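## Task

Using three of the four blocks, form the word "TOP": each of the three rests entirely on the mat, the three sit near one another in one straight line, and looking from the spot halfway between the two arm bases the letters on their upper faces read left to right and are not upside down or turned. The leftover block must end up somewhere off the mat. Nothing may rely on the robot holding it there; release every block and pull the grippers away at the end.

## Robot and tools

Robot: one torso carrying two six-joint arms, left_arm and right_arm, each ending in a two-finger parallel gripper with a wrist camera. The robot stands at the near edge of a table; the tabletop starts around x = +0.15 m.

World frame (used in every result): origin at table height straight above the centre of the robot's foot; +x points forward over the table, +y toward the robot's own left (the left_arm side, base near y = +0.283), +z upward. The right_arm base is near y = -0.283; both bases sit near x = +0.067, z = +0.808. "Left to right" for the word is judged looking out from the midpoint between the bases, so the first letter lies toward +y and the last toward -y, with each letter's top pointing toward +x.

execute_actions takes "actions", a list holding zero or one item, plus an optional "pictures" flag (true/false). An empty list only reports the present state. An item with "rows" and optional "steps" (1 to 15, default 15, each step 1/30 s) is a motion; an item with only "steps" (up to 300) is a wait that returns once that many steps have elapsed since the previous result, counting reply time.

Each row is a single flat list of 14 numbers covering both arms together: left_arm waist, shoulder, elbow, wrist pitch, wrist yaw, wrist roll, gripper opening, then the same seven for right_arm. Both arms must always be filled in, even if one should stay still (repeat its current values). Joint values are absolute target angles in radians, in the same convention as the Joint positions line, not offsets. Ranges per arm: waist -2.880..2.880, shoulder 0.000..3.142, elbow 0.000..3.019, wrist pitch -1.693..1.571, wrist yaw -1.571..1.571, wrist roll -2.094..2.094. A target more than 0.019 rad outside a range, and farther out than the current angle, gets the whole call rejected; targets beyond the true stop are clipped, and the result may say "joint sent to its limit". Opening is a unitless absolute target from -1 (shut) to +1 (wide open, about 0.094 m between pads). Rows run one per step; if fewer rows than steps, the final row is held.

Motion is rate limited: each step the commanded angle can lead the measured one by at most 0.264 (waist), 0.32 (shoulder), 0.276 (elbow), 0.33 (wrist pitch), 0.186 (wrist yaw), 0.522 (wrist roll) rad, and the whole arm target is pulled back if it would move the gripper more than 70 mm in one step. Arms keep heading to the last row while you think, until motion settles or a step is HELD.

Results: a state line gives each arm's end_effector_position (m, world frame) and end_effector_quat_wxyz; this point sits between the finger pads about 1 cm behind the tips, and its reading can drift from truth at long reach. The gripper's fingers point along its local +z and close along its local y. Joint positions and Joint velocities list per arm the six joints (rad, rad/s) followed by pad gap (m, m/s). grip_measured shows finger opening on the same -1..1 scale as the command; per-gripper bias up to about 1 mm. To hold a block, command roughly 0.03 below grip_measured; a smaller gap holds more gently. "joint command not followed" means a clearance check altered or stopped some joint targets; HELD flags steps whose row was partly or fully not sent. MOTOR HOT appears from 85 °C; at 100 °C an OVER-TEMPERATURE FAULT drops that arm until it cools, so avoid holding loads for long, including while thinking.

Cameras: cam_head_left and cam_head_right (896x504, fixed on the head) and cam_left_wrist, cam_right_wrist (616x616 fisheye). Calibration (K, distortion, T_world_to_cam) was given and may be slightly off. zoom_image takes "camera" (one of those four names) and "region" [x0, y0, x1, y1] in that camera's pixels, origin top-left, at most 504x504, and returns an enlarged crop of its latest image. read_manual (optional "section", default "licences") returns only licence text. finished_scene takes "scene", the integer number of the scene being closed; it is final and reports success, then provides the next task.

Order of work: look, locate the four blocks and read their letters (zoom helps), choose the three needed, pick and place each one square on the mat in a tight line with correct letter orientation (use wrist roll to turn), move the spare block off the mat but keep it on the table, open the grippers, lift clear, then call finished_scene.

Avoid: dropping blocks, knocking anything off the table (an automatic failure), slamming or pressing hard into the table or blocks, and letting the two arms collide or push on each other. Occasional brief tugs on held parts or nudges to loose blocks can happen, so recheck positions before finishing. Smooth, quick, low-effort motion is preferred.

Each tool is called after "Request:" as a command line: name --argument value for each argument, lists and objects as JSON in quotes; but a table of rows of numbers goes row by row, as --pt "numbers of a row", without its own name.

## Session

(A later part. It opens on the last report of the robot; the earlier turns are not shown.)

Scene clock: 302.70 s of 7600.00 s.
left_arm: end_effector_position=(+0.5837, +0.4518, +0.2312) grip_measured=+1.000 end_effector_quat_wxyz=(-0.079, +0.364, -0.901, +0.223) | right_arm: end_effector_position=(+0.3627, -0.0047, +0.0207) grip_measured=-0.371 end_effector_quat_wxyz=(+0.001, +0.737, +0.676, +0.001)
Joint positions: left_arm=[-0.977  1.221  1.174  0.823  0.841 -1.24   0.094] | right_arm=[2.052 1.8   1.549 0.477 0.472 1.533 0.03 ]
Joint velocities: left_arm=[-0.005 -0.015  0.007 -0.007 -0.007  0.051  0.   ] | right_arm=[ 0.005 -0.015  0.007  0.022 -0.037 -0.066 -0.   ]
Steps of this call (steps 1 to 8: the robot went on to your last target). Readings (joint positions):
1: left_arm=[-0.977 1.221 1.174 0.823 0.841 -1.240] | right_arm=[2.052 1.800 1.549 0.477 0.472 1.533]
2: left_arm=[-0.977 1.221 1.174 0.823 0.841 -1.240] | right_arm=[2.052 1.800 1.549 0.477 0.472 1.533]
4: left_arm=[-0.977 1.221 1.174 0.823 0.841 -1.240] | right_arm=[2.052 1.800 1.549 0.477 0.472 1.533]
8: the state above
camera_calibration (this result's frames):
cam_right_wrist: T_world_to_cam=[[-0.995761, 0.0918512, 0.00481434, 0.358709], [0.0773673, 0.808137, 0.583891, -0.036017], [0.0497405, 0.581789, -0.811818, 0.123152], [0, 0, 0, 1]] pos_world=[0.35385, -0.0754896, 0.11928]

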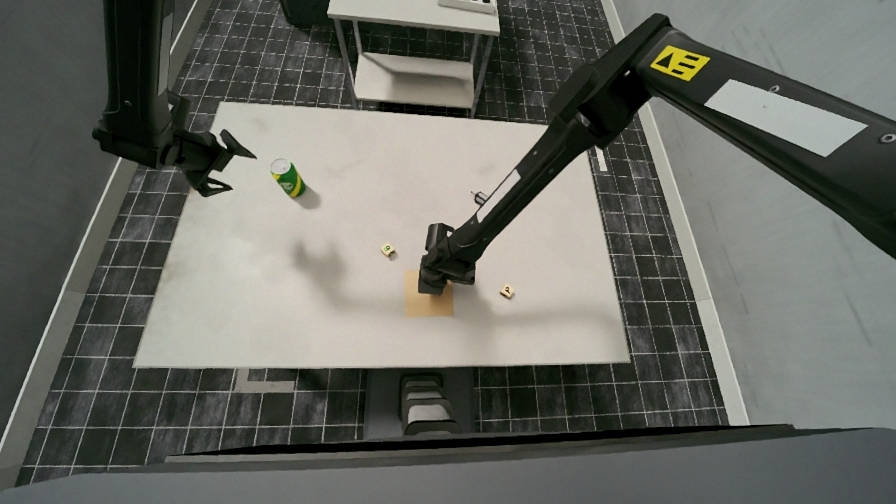

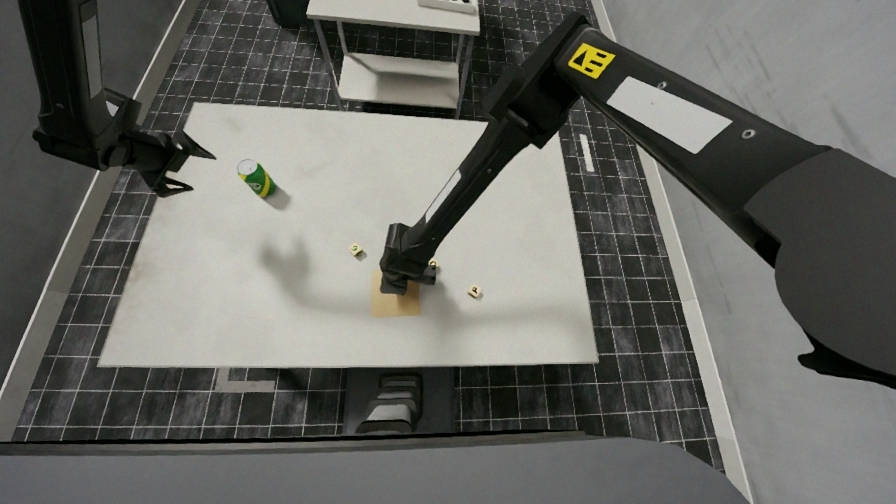

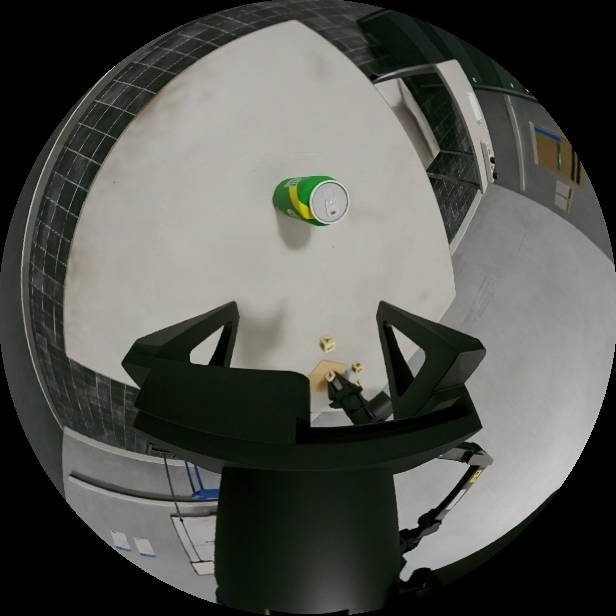

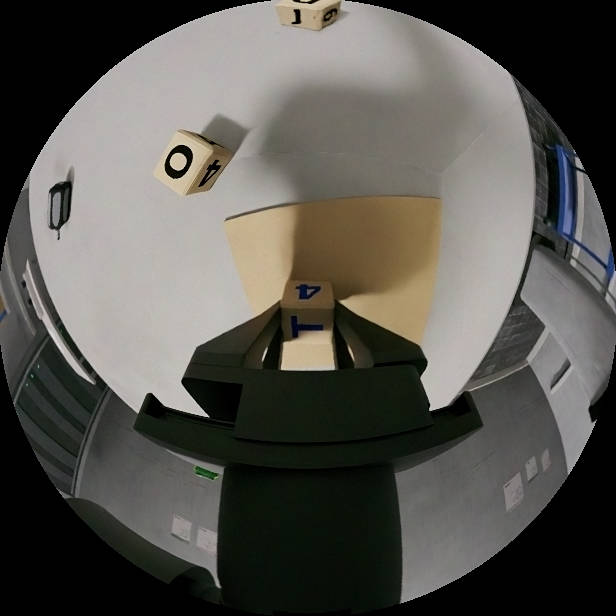

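Request:
execute_actions --actions '[{"rows": [[-0.977,1.221,1.174,0.823,0.841,-1.24,1,2.068,1.8105,1.5305,0.488,0.477,1.522,-0.41],[-0.977,1.221,1.174,0.823,0.841,-1.24,1,2.0706,1.8105,1.529,0.492,0.480,1.517,-0.41],[-0.977,1.221,1.174,0.823,0.841,-1.24,1,2.0746,1.811,1.527,0.497,0.484,1.510,-0.41],[-0.977,1.221,1.174,0.823,0.841,-1.24,1,2.0796,1.813,1.524,0.504,0.490,1.5005,-0.41],[-0.977,1.221,1.174,0.823,0.841,-1.24,1,2.0855,1.816,1.521,0.512,0.496,1.490,-0.41],[-0.977,1.221,1.174,0.823,0.841,-1.24,1,2.0918,1.820,1.518,0.521,0.503,1.478,-0.41],[-0.977,1.221,1.174,0.823,0.841,-1.24,1,2.0982,1.824,1.5145,0.529,0.510,1.466,-0.41],[-0.977,1.221,1.174,0.823,0.841,-1.24,1,2.1045,1.829,1.511,0.538,0.517,1.454,-0.41],[-0.977,1.221,1.174,0.823,0.841,-1.24,1,2.1104,1.834,1.508,0.546,0.523,1.4435,-0.41],[-0.977,1.221,1.174,0.823,0.841,-1.24,1,2.1154,1.838,1.5055,0.553,0.529,1.434,-0.41],[-0.977,1.221,1.174,0.823,0.841,-1.24,1,2.1194,1.843,1.503,0.558,0.533,1.427,-0.41],[-0.977,1.221,1.174,0.823,0.841,-1.24,1,2.1221,1.846,1.502,0.562,0.536,1.422,-0.41],[-0.977,1.221,1.174,0.823,0.841,-1.24,1,2.123,1.849,1.5015,0.563,0.537,1.420,-0.41],[-0.977,1.221,1.174,0.823,0.841,-1.24,1,2.123,1.851,1.5015,0.563,0.537,1.420,-0.41],[-0.977,1.221,1.174,0.823,0.841,-1.24,1,2.123,1.852,1.5015,0.563,0.537,1.420,-0.41]], "steps": 15}]' --pictures false

Request:
execute_actions --actions '[{"steps": 12}]'

Scene clock: 353.13 s of 7600.00 s.
left_arm: end_effector_position=(+0.5837, +0.4518, +0.2312) grip_measured=+1.000 end_effector_quat_wxyz=(-0.079, +0.364, -0.901, +0.223) | right_arm: end_effector_position=(+0.3466, +0.0302, +0.0380) grip_measured=-0.371 end_effector_quat_wxyz=(+0.005, +0.715, +0.699, +0.003)
Joint positions: left_arm=[-0.977  1.221  1.174  0.823  0.841 -1.24   0.094] | right_arm=[2.112 1.831 1.531 0.543 0.531 1.448 0.03 ]
Joint velocities: left_arm=[-0.005 -0.005 -0.007 -0.002  0.037 -0.022  0.   ] | right_arm=[ 0.142  0.151 -0.046  0.022 -0.037 -0.168 -0.001]
Steps of this call (steps 1 to 15: the robot went on to your last target; steps 16 to 90: nothing new was sent; then 46.93 s passed at rest; steps 91 to 105: all 15 steps of this action). Readings (joint positions):
91: left_arm=[-0.977 1.221 1.174 0.823 0.841 -1.240] | right_arm=[2.052 1.800 1.549 0.477 0.472 1.533]
92: left_arm=[-0.977 1.221 1.174 0.823 0.841 -1.240] | right_arm=[2.052 1.800 1.549 0.477 0.474 1.532]
94: left_arm=[-0.977 1.221 1.174 0.823 0.841 -1.240] | right_arm=[2.053 1.800 1.549 0.479 0.481 1.526]
98: left_arm=[-0.977 1.221 1.174 0.823 0.841 -1.240] | right_arm=[2.066 1.803 1.544 0.505 0.507 1.500]
105: the state above

Scene clock: 353.53 s of 7600.00 s.
left_arm: end_effector_position=(+0.5837, +0.4518, +0.2312) grip_measured=+1.000 end_effector_quat_wxyz=(-0.079, +0.364, -0.901, +0.223) | right_arm: end_effector_position=(+0.3247, +0.0395, +0.0410) grip_measured=-0.371 end_effector_quat_wxyz=(-0.008, +0.704, +0.710, -0.003)
Joint positions: left_arm=[-0.977  1.221  1.174  0.823  0.841 -1.24   0.094] | right_arm=[2.121 1.852 1.52  0.545 0.533 1.431 0.03 ]
Joint velocities: left_arm=[ 0.005  0.005  0.012  0.002 -0.007  0.022  0.   ] | right_arm=[ 0.005 -0.005  0.012  0.007  0.037  0.007 -0.001]
Steps of this call (steps 1 to 12: the robot went on to your last target). Readings (joint positions):
1: left_arm=[-0.977 1.221 1.174 0.823 0.841 -1.240] | right_arm=[2.116 1.835 1.529 0.544 0.531 1.444]
2: left_arm=[-0.977 1.221 1.174 0.823 0.841 -1.240] | right_arm=[2.119 1.840 1.527 0.544 0.531 1.441]
4: left_arm=[-0.977 1.221 1.174 0.823 0.841 -1.240] | right_arm=[2.121 1.847 1.523 0.544 0.531 1.437]
8: left_arm=[-0.977 1.221 1.174 0.823 0.841 -1.240] | right_arm=[2.121 1.852 1.520 0.544 0.533 1.433]
12: the state above
camera_calibration (this result's frames):
cam_right_wrist: T_world_to_cam=[[-0.999732, -0.00363418, 0.0228568, 0.320987], [0.010571, 0.806858, 0.59065, -0.0592177], [-0.0205888, 0.590734, -0.806604, 0.138065], [0, 0, 0, 1]] pos_world=[0.324369, -0.0326129, 0.139004]

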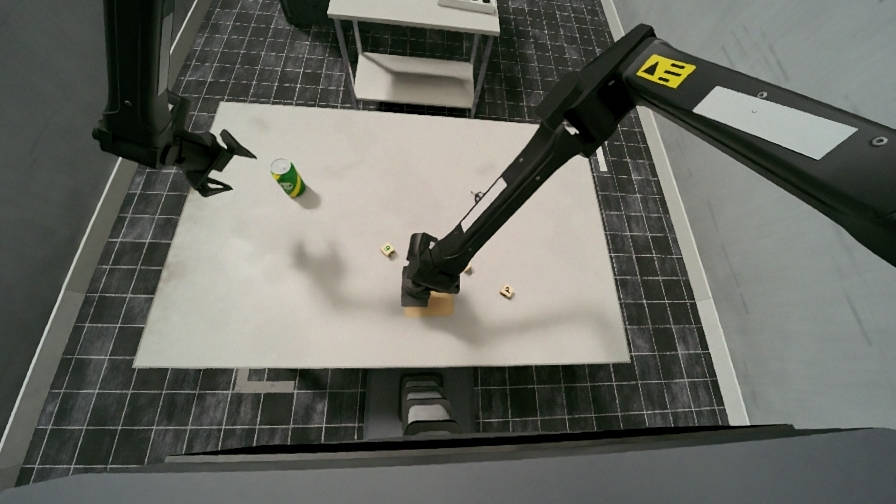

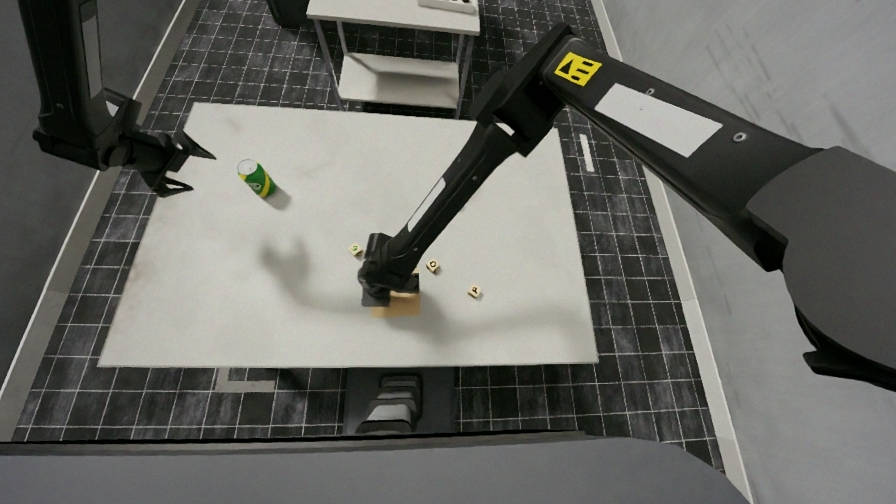

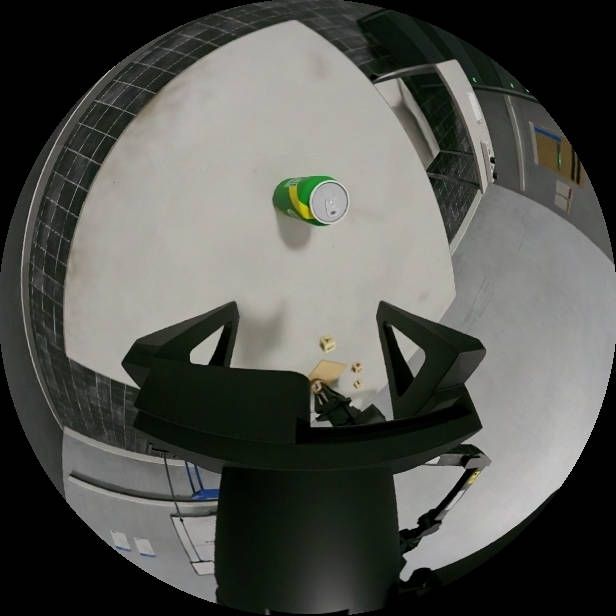

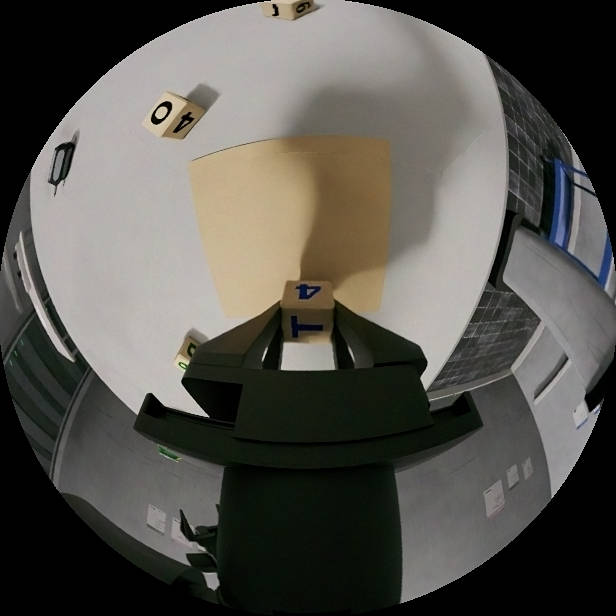

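Request:
execute_actions --actions '[{"rows": [[-0.977,1.221,1.174,0.823,0.841,-1.24,1,2.111,1.862,1.521,0.529,0.529,1.425,-0.41],[-0.977,1.221,1.174,0.823,0.841,-1.24,1,2.1097,1.8639,1.5252,0.5284,0.5278,1.425,-0.41],[-0.977,1.221,1.174,0.823,0.841,-1.24,1,2.1084,1.8658,1.5293,0.5278,0.5267,1.425,-0.41],[-0.977,1.221,1.174,0.823,0.841,-1.24,1,2.1072,1.8677,1.5335,0.5272,0.5255,1.425,-0.41],[-0.977,1.221,1.174,0.823,0.841,-1.24,1,2.1059,1.8696,1.5376,0.5265,0.5243,1.425,-0.41],[-0.977,1.221,1.174,0.823,0.841,-1.24,1,2.1046,1.8715,1.5418,0.5259,0.5232,1.425,-0.41],[-0.977,1.221,1.174,0.823,0.841,-1.24,1,2.1033,1.8734,1.5459,0.5253,0.522,1.425,-0.41],[-0.977,1.221,1.174,0.823,0.841,-1.24,1,2.102,1.8752,1.5501,0.5247,0.5208,1.425,-0.41],[-0.977,1.221,1.174,0.823,0.841,-1.24,1,2.1007,1.8771,1.5542,0.5241,0.5197,1.425,-0.41],[-0.977,1.221,1.174,0.823,0.841,-1.24,1,2.0995,1.879,1.5584,0.5235,0.5185,1.425,-0.41],[-0.977,1.221,1.174,0.823,0.841,-1.24,1,2.0982,1.8809,1.5625,0.5228,0.5173,1.425,-0.41],[-0.977,1.221,1.174,0.823,0.841,-1.24,1,2.0969,1.8828,1.5667,0.5222,0.5162,1.425,-0.41],[-0.977,1.221,1.174,0.823,0.841,-1.24,1,2.0956,1.8847,1.5708,0.5216,0.515,1.425,-0.41]], "steps": 15}]' --pictures false

Request:
execute_actions --actions '[{"steps": 10}]' --pictures false

Scene clock: 390.77 s of 7600.00 s.
left_arm: end_effector_position=(+0.5837, +0.4518, +0.2312) grip_measured=+1.000 end_effector_quat_wxyz=(-0.079, +0.364, -0.901, +0.223) | right_arm: end_effector_position=(+0.3347, +0.0380, +0.0276) grip_measured=-0.371 end_effector_quat_wxyz=(-0.000, +0.707, +0.707, +0.004)
Joint positions: left_arm=[-0.977  1.221  1.174  0.823  0.841 -1.24   0.094] | right_arm=[2.109 1.871 1.567 0.539 0.52  1.43  0.03 ]
Joint velocities: left_arm=[-0.005  0.005  0.007  0.012  0.022  0.037  0.   ] | right_arm=[-0.063  0.034  0.076 -0.012 -0.007 -0.007 -0.   ]
Steps of this call (steps 1 to 30: the robot went on to your last target; steps 31 to 100: nothing new was sent; then 33.40 s passed at rest; steps 101 to 115: all 15 steps of this action). Readings (joint positions):
101: left_arm=[-0.977 1.221 1.174 0.823 0.841 -1.240] | right_arm=[2.121 1.852 1.520 0.545 0.533 1.430]
102: left_arm=[-0.977 1.221 1.174 0.823 0.841 -1.240] | right_arm=[2.121 1.852 1.520 0.545 0.533 1.430]
104: left_arm=[-0.977 1.221 1.174 0.823 0.841 -1.240] | right_arm=[2.121 1.853 1.523 0.545 0.531 1.430]
108: left_arm=[-0.977 1.221 1.174 0.823 0.841 -1.240] | right_arm=[2.119 1.860 1.540 0.543 0.526 1.430]
115: the state above

Scene clock: 391.10 s of 7600.00 s.
left_arm: end_effector_position=(+0.5837, +0.4518, +0.2312) grip_measured=+1.000 end_effector_quat_wxyz=(-0.079, +0.364, -0.901, +0.223) | right_arm: end_effector_position=(+0.3341, +0.0353, +0.0259) grip_measured=-0.371 end_effector_quat_wxyz=(+0.001, +0.707, +0.708, +0.003)
Joint positions: left_arm=[-0.977  1.221  1.174  0.823  0.841 -1.24   0.094] | right_arm=[2.105 1.872 1.569 0.538 0.519 1.43  0.03 ]
Joint velocities: left_arm=[-0.024 -0.005 -0.007 -0.022 -0.022 -0.022  0.   ] | right_arm=[ 0.005  0.005 -0.002  0.007  0.007  0.095  0.001]
Steps of this call (steps 1 to 10: the robot went on to your last target). Readings (joint positions):
1: left_arm=[-0.977 1.221 1.174 0.823 0.841 -1.240] | right_arm=[2.108 1.871 1.568 0.539 0.520 1.430]
2: left_arm=[-0.977 1.221 1.174 0.823 0.841 -1.240] | right_arm=[2.107 1.871 1.569 0.539 0.520 1.430]
4: left_arm=[-0.977 1.221 1.174 0.823 0.841 -1.240] | right_arm=[2.106 1.871 1.569 0.539 0.520 1.430]
8: left_arm=[-0.977 1.221 1.174 0.823 0.841 -1.240] | right_arm=[2.105 1.872 1.569 0.538 0.519 1.430]
10: the state above

Request:
execute_actions --actions '[{"rows": [[-0.977,1.221,1.174,0.823,0.841,-1.24,1,2.0948,1.8859,1.573,0.5205,0.5142,1.425,-0.41],[-0.977,1.221,1.174,0.823,0.841,-1.24,1,2.094,1.8871,1.5752,0.5194,0.5134,1.425,-0.41],[-0.977,1.221,1.174,0.823,0.841,-1.24,1,2.0931,1.8884,1.5774,0.5183,0.5126,1.425,-0.41],[-0.977,1.221,1.174,0.823,0.841,-1.24,1,2.0923,1.8896,1.5796,0.5172,0.5118,1.425,-0.41],[-0.977,1.221,1.174,0.823,0.841,-1.24,1,2.0915,1.8908,1.5818,0.5161,0.511,1.425,-0.41],[-0.977,1.221,1.174,0.823,0.841,-1.24,1,2.0907,1.892,1.584,0.515,0.5102,1.425,-0.41]], "steps": 15}]'

Scene clock: 398.93 s of 7600.00 s.
left_arm: end_effector_position=(+0.5837, +0.4518, +0.2312) grip_measured=+1.000 end_effector_quat_wxyz=(-0.079, +0.364, -0.901, +0.223) | right_arm: end_effector_position=(+0.3333, +0.0367, +0.0226) grip_measured=-0.371 end_effector_quat_wxyz=(-0.001, +0.706, +0.708, +0.004)
Joint positions: left_arm=[-0.977  1.221  1.174  0.823  0.841 -1.24   0.094] | right_arm=[2.104 1.88  1.581 0.532 0.515 1.43  0.03 ]
Joint velocities: left_arm=[ 0.005 -0.005  0.007  0.007  0.007 -0.081  0.   ] | right_arm=[-0.005 -0.005  0.017 -0.012 -0.037 -0.007 -0.001]
Steps of this call (steps 1 to 15: the robot went on to your last target; steps 16 to 90: nothing new was sent; then 4.33 s passed at rest; steps 91 to 105: all 15 steps of this action). Readings (joint positions):
91: left_arm=[-0.977 1.221 1.174 0.823 0.841 -1.240] | right_arm=[2.105 1.872 1.569 0.538 0.519 1.430]
92: left_arm=[-0.977 1.221 1.174 0.823 0.841 -1.240] | right_arm=[2.105 1.872 1.569 0.538 0.519 1.430]
94: left_arm=[-0.977 1.221 1.174 0.823 0.841 -1.240] | right_arm=[2.105 1.874 1.573 0.536 0.517 1.430]
98: left_arm=[-0.977 1.221 1.174 0.823 0.841 -1.240] | right_arm=[2.105 1.879 1.581 0.533 0.515 1.430]
105: the state above
camera_calibration (this result's frames):
cam_right_wrist: T_world_to_cam=[[-0.999991, 0.00219313, 0.00351204, 0.330379], [0.00384211, 0.807677, 0.589613, -0.043929], [-0.0015435, 0.589621, -0.807678, 0.118815], [0, 0, 0, 1]] pos_world=[0.330728, -0.0352998, 0.120705]

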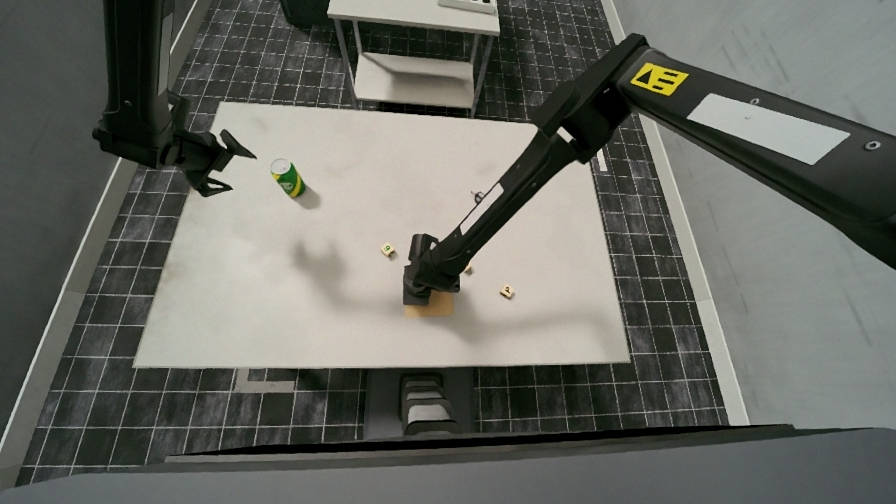

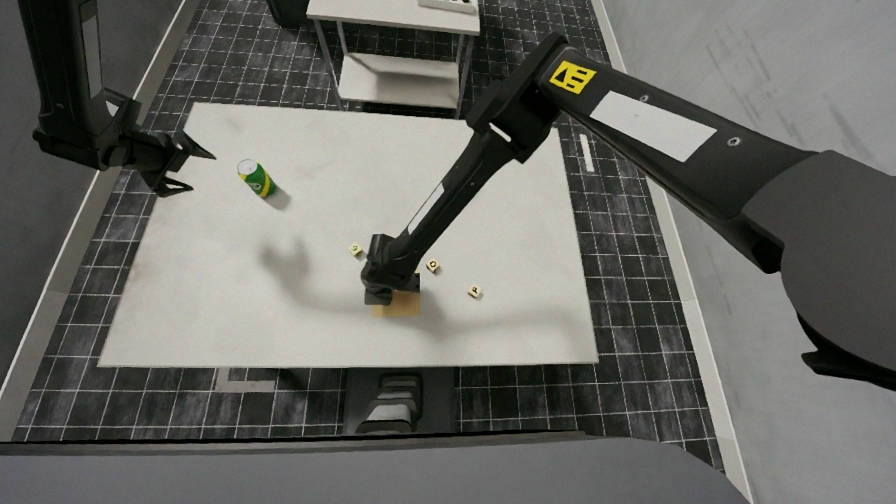

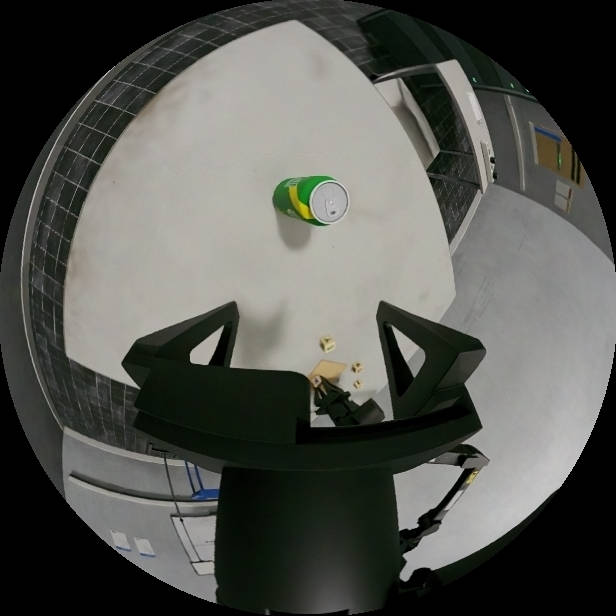

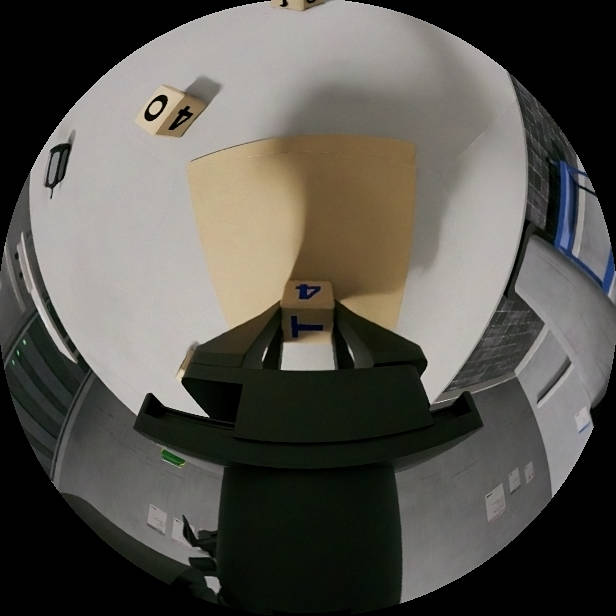

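Request:
execute_actions --actions '[{"rows": [[-0.977,1.221,1.174,0.823,0.841,-1.24,1,2.0907,1.8935,1.5862,0.5143,0.5102,1.425,-0.41],[-0.977,1.221,1.174,0.823,0.841,-1.24,1,2.0907,1.895,1.5884,0.5136,0.5102,1.425,-0.41],[-0.977,1.221,1.174,0.823,0.841,-1.24,1,2.0907,1.8965,1.5905,0.513,0.5102,1.425,-0.41],[-0.977,1.221,1.174,0.823,0.841,-1.24,1,2.0907,1.8965,1.5905,0.513,0.5102,1.425,-0.41],[-0.977,1.221,1.174,0.823,0.841,-1.24,1,2.0907,1.8965,1.5905,0.513,0.5102,1.425,-0.41],[-0.977,1.221,1.174,0.823,0.841,-1.24,1,2.0907,1.8965,1.5905,0.513,0.5102,1.425,-0.41],[-0.977,1.221,1.174,0.823,0.841,-1.24,1,2.0907,1.8965,1.5905,0.513,0.5102,1.425,-0.41],[-0.977,1.221,1.174,0.823,0.841,-1.24,1,2.0907,1.8965,1.5905,0.513,0.5102,1.425,-0.41],[-0.977,1.221,1.174,0.823,0.841,-1.24,1,2.095,1.8965,1.5905,0.513,0.5102,1.425,-0.38],[-0.977,1.221,1.174,0.823,0.841,-1.24,1,2.095,1.8965,1.5905,0.513,0.5102,1.425,-0.35],[-0.977,1.221,1.174,0.823,0.841,-1.24,1,2.095,1.8965,1.5905,0.513,0.5102,1.425,-0.3],[-0.977,1.221,1.174,0.823,0.841,-1.24,1,2.095,1.8965,1.5905,0.513,0.5102,1.425,-0.2],[-0.977,1.221,1.174,0.823,0.841,-1.24,1,2.095,1.8965,1.5905,0.513,0.5102,1.425,-0.08],[-0.977,1.221,1.174,0.823,0.841,-1.24,1,2.095,1.8965,1.5905,0.513,0.5102,1.425,0.05],[-0.977,1.221,1.174,0.823,0.841,-1.24,1,2.095,1.8965,1.5905,0.513,0.5102,1.425,0.2]], "steps": 15}]' --pictures false

Request:
execute_actions --actions '[{"steps": 6}]'

Scene clock: 408.00 s of 7600.00 s.
left_arm: end_effector_position=(+0.5837, +0.4518, +0.2312) grip_measured=+1.000 end_effector_quat_wxyz=(-0.079, +0.364, -0.901, +0.223) | right_arm: end_effector_position=(+0.3339, +0.0372, +0.0211) grip_measured=+0.126 end_effector_quat_wxyz=(+0.000, +0.706, +0.708, +0.004)
Joint positions: left_arm=[-0.977  1.221  1.174  0.823  0.841 -1.24   0.094] | right_arm=[2.103 1.884 1.588 0.532 0.515 1.43  0.053]
Joint velocities: left_arm=[ 0.015 -0.015 -0.012  0.002 -0.037 -0.037  0.   ] | right_arm=[-0.005 -0.005  0.002 -0.002 -0.066 -0.066  0.148]
Steps of this call (steps 1 to 15: the robot went on to your last target; steps 16 to 90: nothing new was sent; then 5.57 s passed at rest; steps 91 to 105: all 15 steps of this action). Readings (joint positions):
91: left_arm=[-0.977 1.221 1.174 0.823 0.841 -1.240] | right_arm=[2.103 1.880 1.581 0.532 0.515 1.430]
92: left_arm=[-0.977 1.221 1.174 0.823 0.841 -1.240] | right_arm=[2.103 1.880 1.582 0.532 0.515 1.430]
94: left_arm=[-0.977 1.221 1.174 0.823 0.841 -1.240] | right_arm=[2.103 1.882 1.585 0.532 0.515 1.430]
98: left_arm=[-0.977 1.221 1.174 0.823 0.841 -1.240] | right_arm=[2.103 1.884 1.588 0.532 0.515 1.430]
105: the state above

Scene clock: 408.20 s of 7600.00 s.
left_arm: end_effector_position=(+0.5837, +0.4518, +0.2312) grip_measured=+1.000 end_effector_quat_wxyz=(-0.079, +0.364, -0.901, +0.223) | right_arm: end_effector_position=(+0.3339, +0.0372, +0.0211) grip_measured=+0.198 end_effector_quat_wxyz=(+0.000, +0.706, +0.708, +0.004)
Joint positions: left_arm=[-0.977  1.221  1.174  0.823  0.841 -1.24   0.094] | right_arm=[2.103 1.884 1.588 0.532 0.515 1.43  0.056]
Joint velocities: left_arm=[-0.015 -0.015 -0.002 -0.007  0.007  0.037  0.   ] | right_arm=[ 0.005 -0.015  0.007  0.012 -0.022 -0.022  0.   ]
Steps of this call (steps 1 to 6: the robot went on to your last target). Readings (joint positions):
1: left_arm=[-0.977 1.221 1.174 0.823 0.841 -1.240] | right_arm=[2.103 1.884 1.588 0.532 0.515 1.430]
2: left_arm=[-0.977 1.221 1.174 0.823 0.841 -1.240] | right_arm=[2.103 1.884 1.588 0.532 0.515 1.430]
4: left_arm=[-0.977 1.221 1.174 0.823 0.841 -1.240] | right_arm=[2.103 1.884 1.588 0.532 0.515 1.430]
6: the state above
camera_calibration (this result's frames):
cam_right_wrist: T_world_to_cam=[[-0.999993, 0.00344679, 0.00117184, 0.330983], [0.00347518, 0.807855, 0.589371, -0.0433313], [0.00108476, 0.589371, -0.807862, 0.116416], [0, 0, 0, 1]] pos_world=[0.331005, -0.0347475, 0.119198]

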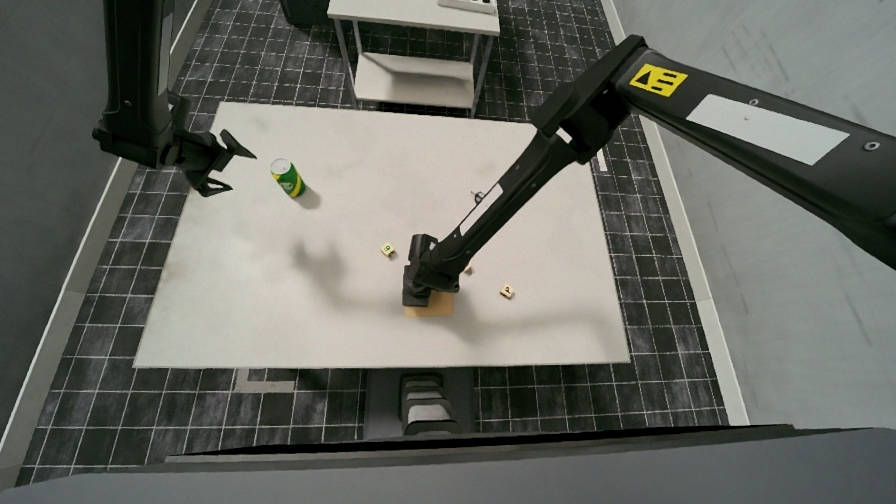

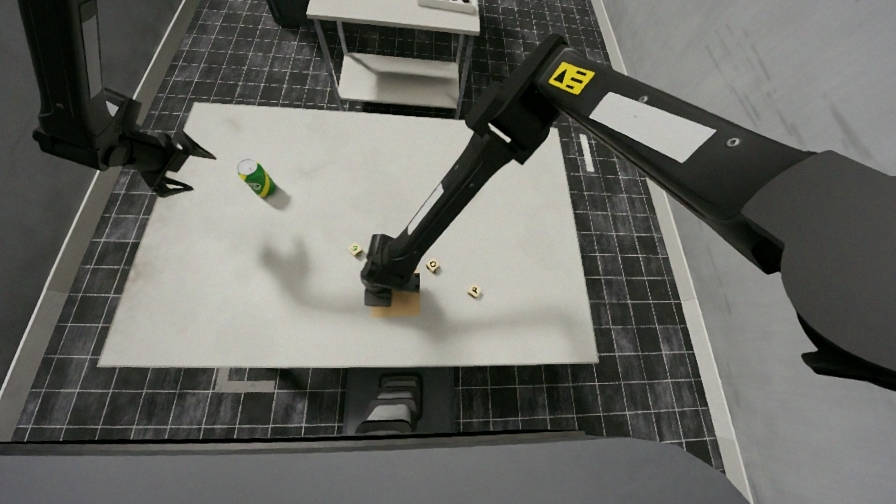

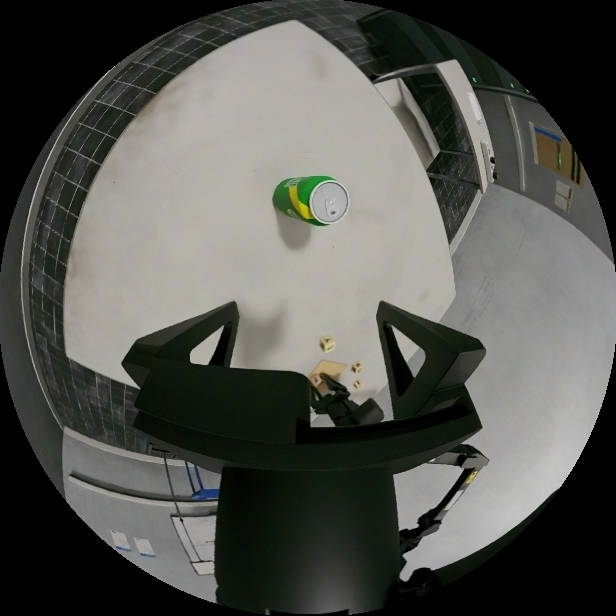

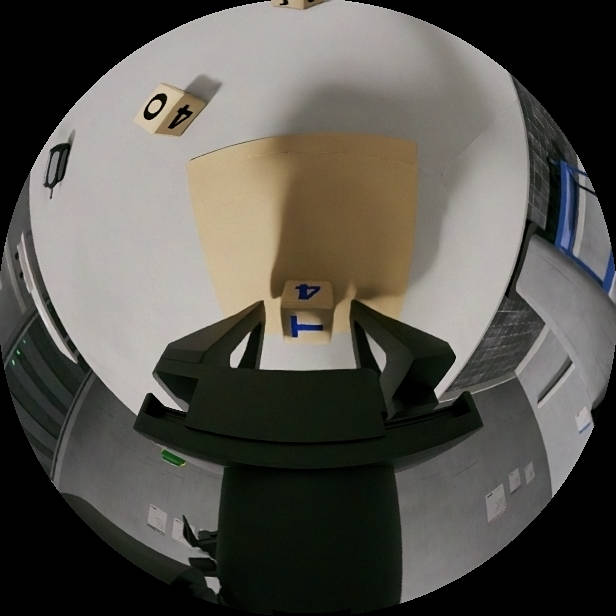

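Request:
zoom_image --camera "cam_right_wrist" --region '[230, 260, 390, 380]'

Request:
zoom_image --camera "cam_right_wrist" --region '[110, 50, 250, 170]'

Region (230, 260, 390, 380) of cam_right_wrist's 616x616 image, scaled by 3.150, with more detail than that image has; it fills the top 378 rows of this view, and the rest is white.

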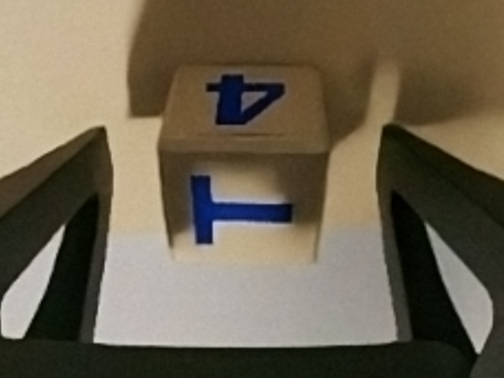

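Region (110, 50, 250, 170) of cam_right_wrist's 616x616 image, scaled by 3.600, with more detail than that image has; it fills the top 432 rows of this view, and the rest is white.

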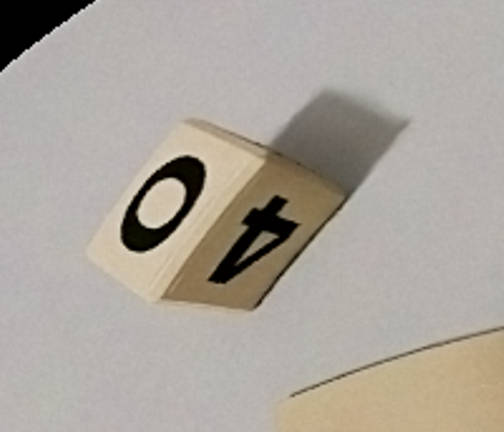

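Request:
execute_actions --actions '[{"rows": [[-0.977,1.221,1.174,0.823,0.841,-1.24,1,2.095,1.874,1.570,0.513,0.510,1.425,0.35],[-0.977,1.221,1.174,0.823,0.841,-1.24,1,2.095,1.871,1.566,0.513,0.510,1.425,0.5],[-0.977,1.221,1.174,0.823,0.841,-1.24,1,2.095,1.864,1.556,0.513,0.510,1.425,0.6],[-0.977,1.221,1.174,0.823,0.841,-1.24,1,2.095,1.855,1.543,0.513,0.510,1.425,0.6],[-0.977,1.221,1.174,0.823,0.841,-1.24,1,2.095,1.842,1.525,0.513,0.510,1.425,0.6],[-0.977,1.221,1.174,0.823,0.841,-1.24,1,2.095,1.827,1.505,0.513,0.510,1.425,0.6],[-0.977,1.221,1.174,0.823,0.841,-1.24,1,2.094,1.811,1.482,0.513,0.510,1.423,0.6],[-0.977,1.221,1.174,0.823,0.841,-1.24,1,2.093,1.793,1.457,0.513,0.510,1.421,0.6],[-0.977,1.221,1.174,0.823,0.841,-1.24,1,2.093,1.777,1.434,0.513,0.510,1.420,0.6],[-0.977,1.221,1.174,0.823,0.841,-1.24,1,2.092,1.749,1.417,0.512,0.509,1.415,0.6],[-0.977,1.221,1.174,0.823,0.841,-1.24,1,2.089,1.723,1.400,0.511,0.506,1.401,0.6],[-0.977,1.221,1.174,0.823,0.841,-1.24,1,2.085,1.698,1.385,0.508,0.502,1.379,0.6],[-0.977,1.221,1.174,0.823,0.841,-1.24,1,2.079,1.675,1.370,0.504,0.496,1.349,0.6],[-0.977,1.221,1.174,0.823,0.841,-1.24,1,2.072,1.652,1.356,0.499,0.489,1.314,0.6],[-0.977,1.221,1.174,0.823,0.841,-1.24,1,2.063,1.632,1.343,0.494,0.481,1.272,0.6]], "steps": 15}]' --pictures false

Request:
execute_actions --actions '[{"rows": [[-0.977,1.221,1.174,0.823,0.841,-1.24,1,2.054,1.612,1.331,0.488,0.472,1.227,0.6],[-0.977,1.221,1.174,0.823,0.841,-1.24,1,2.044,1.594,1.320,0.481,0.463,1.178,0.6],[-0.977,1.221,1.174,0.823,0.841,-1.24,1,2.034,1.577,1.309,0.474,0.453,1.127,0.6],[-0.977,1.221,1.174,0.823,0.841,-1.24,1,2.023,1.561,1.300,0.467,0.443,1.075,0.6],[-0.977,1.221,1.174,0.823,0.841,-1.24,1,2.013,1.547,1.291,0.461,0.432,1.021,0.6],[-0.977,1.221,1.174,0.823,0.841,-1.24,1,2.002,1.535,1.283,0.454,0.422,0.969,0.6],[-0.977,1.221,1.174,0.823,0.841,-1.24,1,1.992,1.523,1.276,0.447,0.412,0.918,0.6],[-0.977,1.221,1.174,0.823,0.841,-1.24,1,1.982,1.513,1.270,0.440,0.403,0.869,0.6],[-0.977,1.221,1.174,0.823,0.841,-1.24,1,1.973,1.504,1.264,0.434,0.394,0.824,0.6],[-0.977,1.221,1.174,0.823,0.841,-1.24,1,1.964,1.497,1.259,0.429,0.386,0.782,0.6],[-0.977,1.221,1.174,0.823,0.841,-1.24,1,1.957,1.491,1.256,0.424,0.379,0.747,0.6],[-0.977,1.221,1.174,0.823,0.841,-1.24,1,1.951,1.486,1.253,0.420,0.373,0.717,0.6],[-0.977,1.221,1.174,0.823,0.841,-1.24,1,1.947,1.483,1.251,0.417,0.369,0.695,0.6],[-0.977,1.221,1.174,0.823,0.841,-1.24,1,1.944,1.481,1.249,0.416,0.366,0.681,0.6],[-0.977,1.221,1.174,0.823,0.841,-1.24,1,1.943,1.480,1.249,0.415,0.365,0.676,0.6]], "steps": 15}]' --pictures false

Request:
execute_actions --actions '[{"steps": 15}]'

Scene clock: 489.83 s of 7600.00 s.
left_arm: end_effector_position=(+0.5837, +0.4518, +0.2312) grip_measured=+1.000 end_effector_quat_wxyz=(-0.079, +0.364, -0.901, +0.223) | right_arm: end_effector_position=(+0.3422, +0.0047, +0.0735) grip_measured=+0.598 end_effector_quat_wxyz=(-0.026, +0.675, +0.737, -0.003)
Joint positions: left_arm=[-0.977  1.221  1.174  0.823  0.841 -1.24   0.094] | right_arm=[2.097 1.71  1.373 0.514 0.491 1.374 0.075]
Joint velocities: left_arm=[-0.015  0.015 -0.027 -0.012 -0.022  0.022  0.   ] | right_arm=[-0.122 -0.708 -0.413 -0.134 -0.154 -0.623  0.   ]
Steps of this call (steps 1 to 15: the robot went on to your last target; steps 16 to 90: nothing new was sent; then 78.13 s passed at rest; steps 91 to 105: all 15 steps of this action). Readings (joint positions):
91: left_arm=[-0.977 1.221 1.174 0.823 0.841 -1.240] | right_arm=[2.103 1.884 1.588 0.532 0.515 1.430]
92: left_arm=[-0.977 1.221 1.174 0.823 0.841 -1.240] | right_arm=[2.103 1.884 1.588 0.532 0.515 1.430]
94: left_arm=[-0.977 1.221 1.174 0.823 0.841 -1.240] | right_arm=[2.103 1.882 1.584 0.532 0.514 1.430]
98: left_arm=[-0.977 1.221 1.174 0.823 0.841 -1.240] | right_arm=[2.103 1.847 1.524 0.530 0.513 1.430]
105: the state above

Scene clock: 490.33 s of 7600.00 s.
left_arm: end_effector_position=(+0.5837, +0.4518, +0.2312) grip_measured=+1.000 end_effector_quat_wxyz=(-0.079, +0.364, -0.901, +0.223) | right_arm: end_effector_position=(+0.4382, -0.1106, +0.0894) grip_measured=+0.598 end_effector_quat_wxyz=(+0.020, +0.439, +0.898, +0.003)
Joint positions: left_arm=[-0.977  1.221  1.174  0.823  0.841 -1.24   0.094] | right_arm=[1.945 1.473 1.286 0.441 0.373 0.797 0.075]
Joint velocities: left_arm=[ 0.005 -0.005 -0.002  0.007  0.022 -0.095  0.   ] | right_arm=[-0.093 -0.005 -0.11  -0.071 -0.022 -0.872  0.001]
Steps of this call (steps 1 to 15: all 15 steps of this action). Readings (joint positions):
1: left_arm=[-0.977 1.221 1.174 0.823 0.841 -1.240] | right_arm=[2.092 1.687 1.360 0.509 0.483 1.349]
2: left_arm=[-0.977 1.221 1.174 0.823 0.841 -1.240] | right_arm=[2.085 1.663 1.350 0.505 0.474 1.319]
4: left_arm=[-0.977 1.221 1.174 0.823 0.841 -1.240] | right_arm=[2.066 1.614 1.335 0.494 0.454 1.247]
8: left_arm=[-0.977 1.221 1.174 0.823 0.841 -1.240] | right_arm=[2.013 1.530 1.315 0.473 0.415 1.072]
15: the state above

Scene clock: 490.83 s of 7600.00 s.
left_arm: end_effector_position=(+0.5837, +0.4518, +0.2312) grip_measured=+1.000 end_effector_quat_wxyz=(-0.079, +0.364, -0.901, +0.223) | right_arm: end_effector_position=(+0.4222, -0.1112, +0.0920) grip_measured=+0.598 end_effector_quat_wxyz=(+0.005, +0.385, +0.923, -0.002)
Joint positions: left_arm=[-0.977  1.221  1.174  0.823  0.841 -1.24   0.094] | right_arm=[1.942 1.473 1.264 0.43  0.369 0.689 0.075]
Joint velocities: left_arm=[ 0.005 -0.005 -0.012 -0.007  0.007  0.007  0.   ] | right_arm=[-0.005 -0.005 -0.002  0.007  0.066 -0.051  0.001]
Steps of this call (steps 1 to 15: the robot went on to your last target). Readings (joint positions):
1: left_arm=[-0.977 1.221 1.174 0.823 0.841 -1.240] | right_arm=[1.942 1.473 1.283 0.438 0.372 0.775]
2: left_arm=[-0.977 1.221 1.174 0.823 0.841 -1.240] | right_arm=[1.942 1.473 1.277 0.435 0.371 0.757]
4: left_arm=[-0.977 1.221 1.174 0.823 0.841 -1.240] | right_arm=[1.942 1.473 1.269 0.432 0.369 0.731]
8: left_arm=[-0.977 1.221 1.174 0.823 0.841 -1.240] | right_arm=[1.942 1.473 1.264 0.430 0.369 0.704]
15: the state above
camera_calibration (this result's frames):
cam_right_wrist: T_world_to_cam=[[-0.713694, -0.700426, 0.00664761, 0.220031], [-0.56944, 0.5857, 0.576796, 0.252796], [-0.407897, 0.40787, -0.816861, 0.41444], [0, 0, 0, 1]] pos_world=[0.470035, -0.162985, 0.191265]

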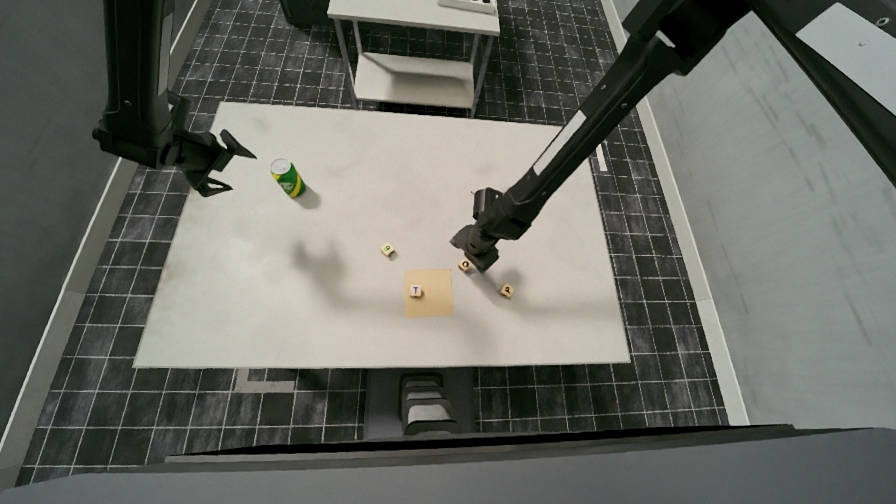

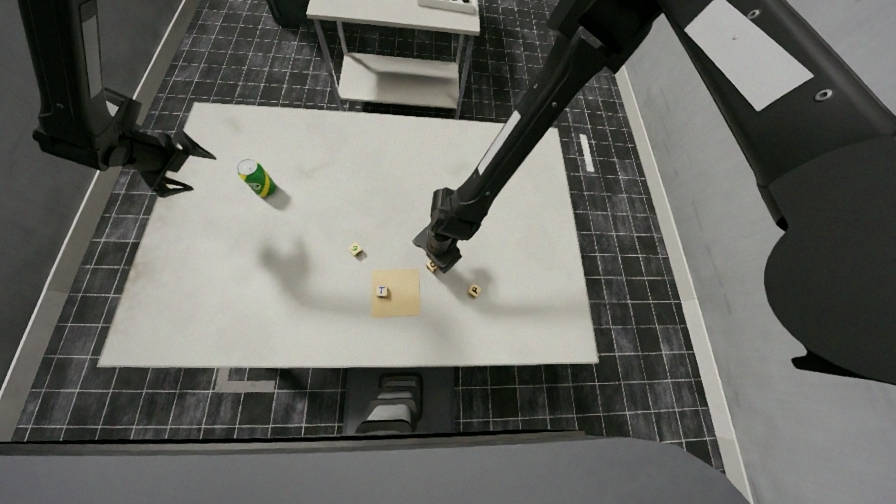

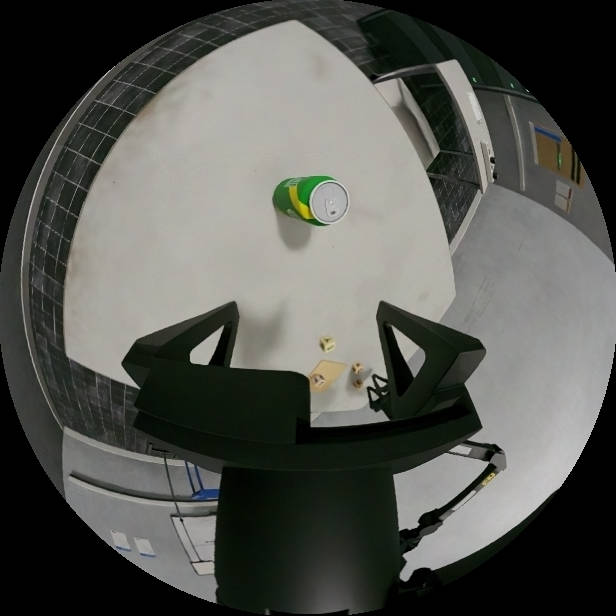

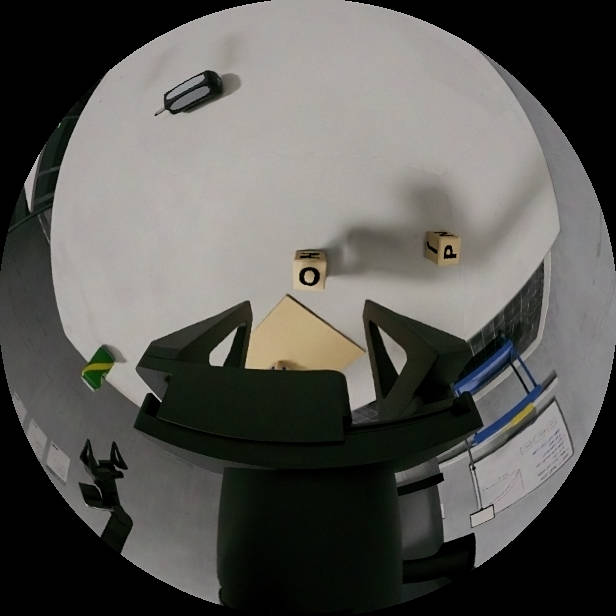

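Request:
zoom_image --camera "cam_right_wrist" --region '[260, 230, 360, 310]'

Request:
zoom_image --camera "cam_head_left" --region '[395, 255, 475, 325]'

Region (260, 230, 360, 310) of cam_right_wrist's 616x616 image, scaled by 5.040, with more detail than that image has; it fills the top 403 rows of this view, and the rest is white.

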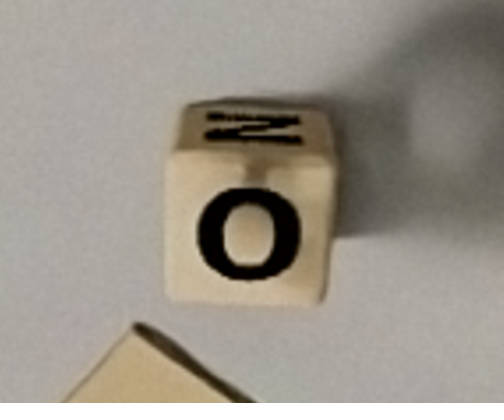

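Region (395, 255, 475, 325) of cam_head_left's 896x504 image, scaled by 6.300, with more detail than that image has; it fills the top 441 rows of this view, and the rest is white.

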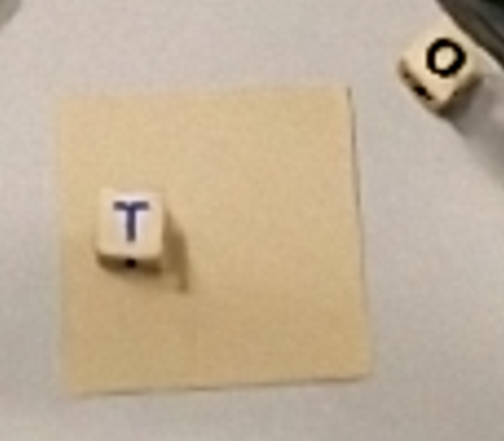

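Request:
zoom_image --camera "cam_right_wrist" --region '[400, 210, 500, 290]'

Region (400, 210, 500, 290) of cam_right_wrist's 616x616 image, scaled by 5.040, with more detail than that image has; it fills the top 403 rows of this view, and the rest is white.

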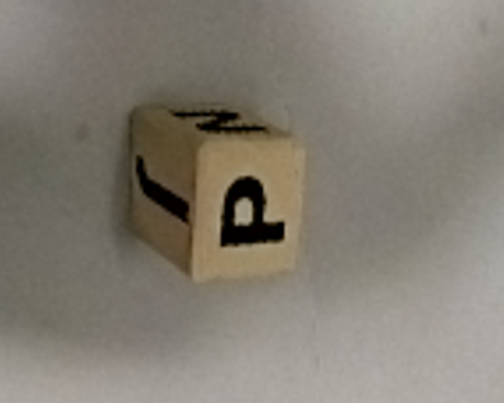

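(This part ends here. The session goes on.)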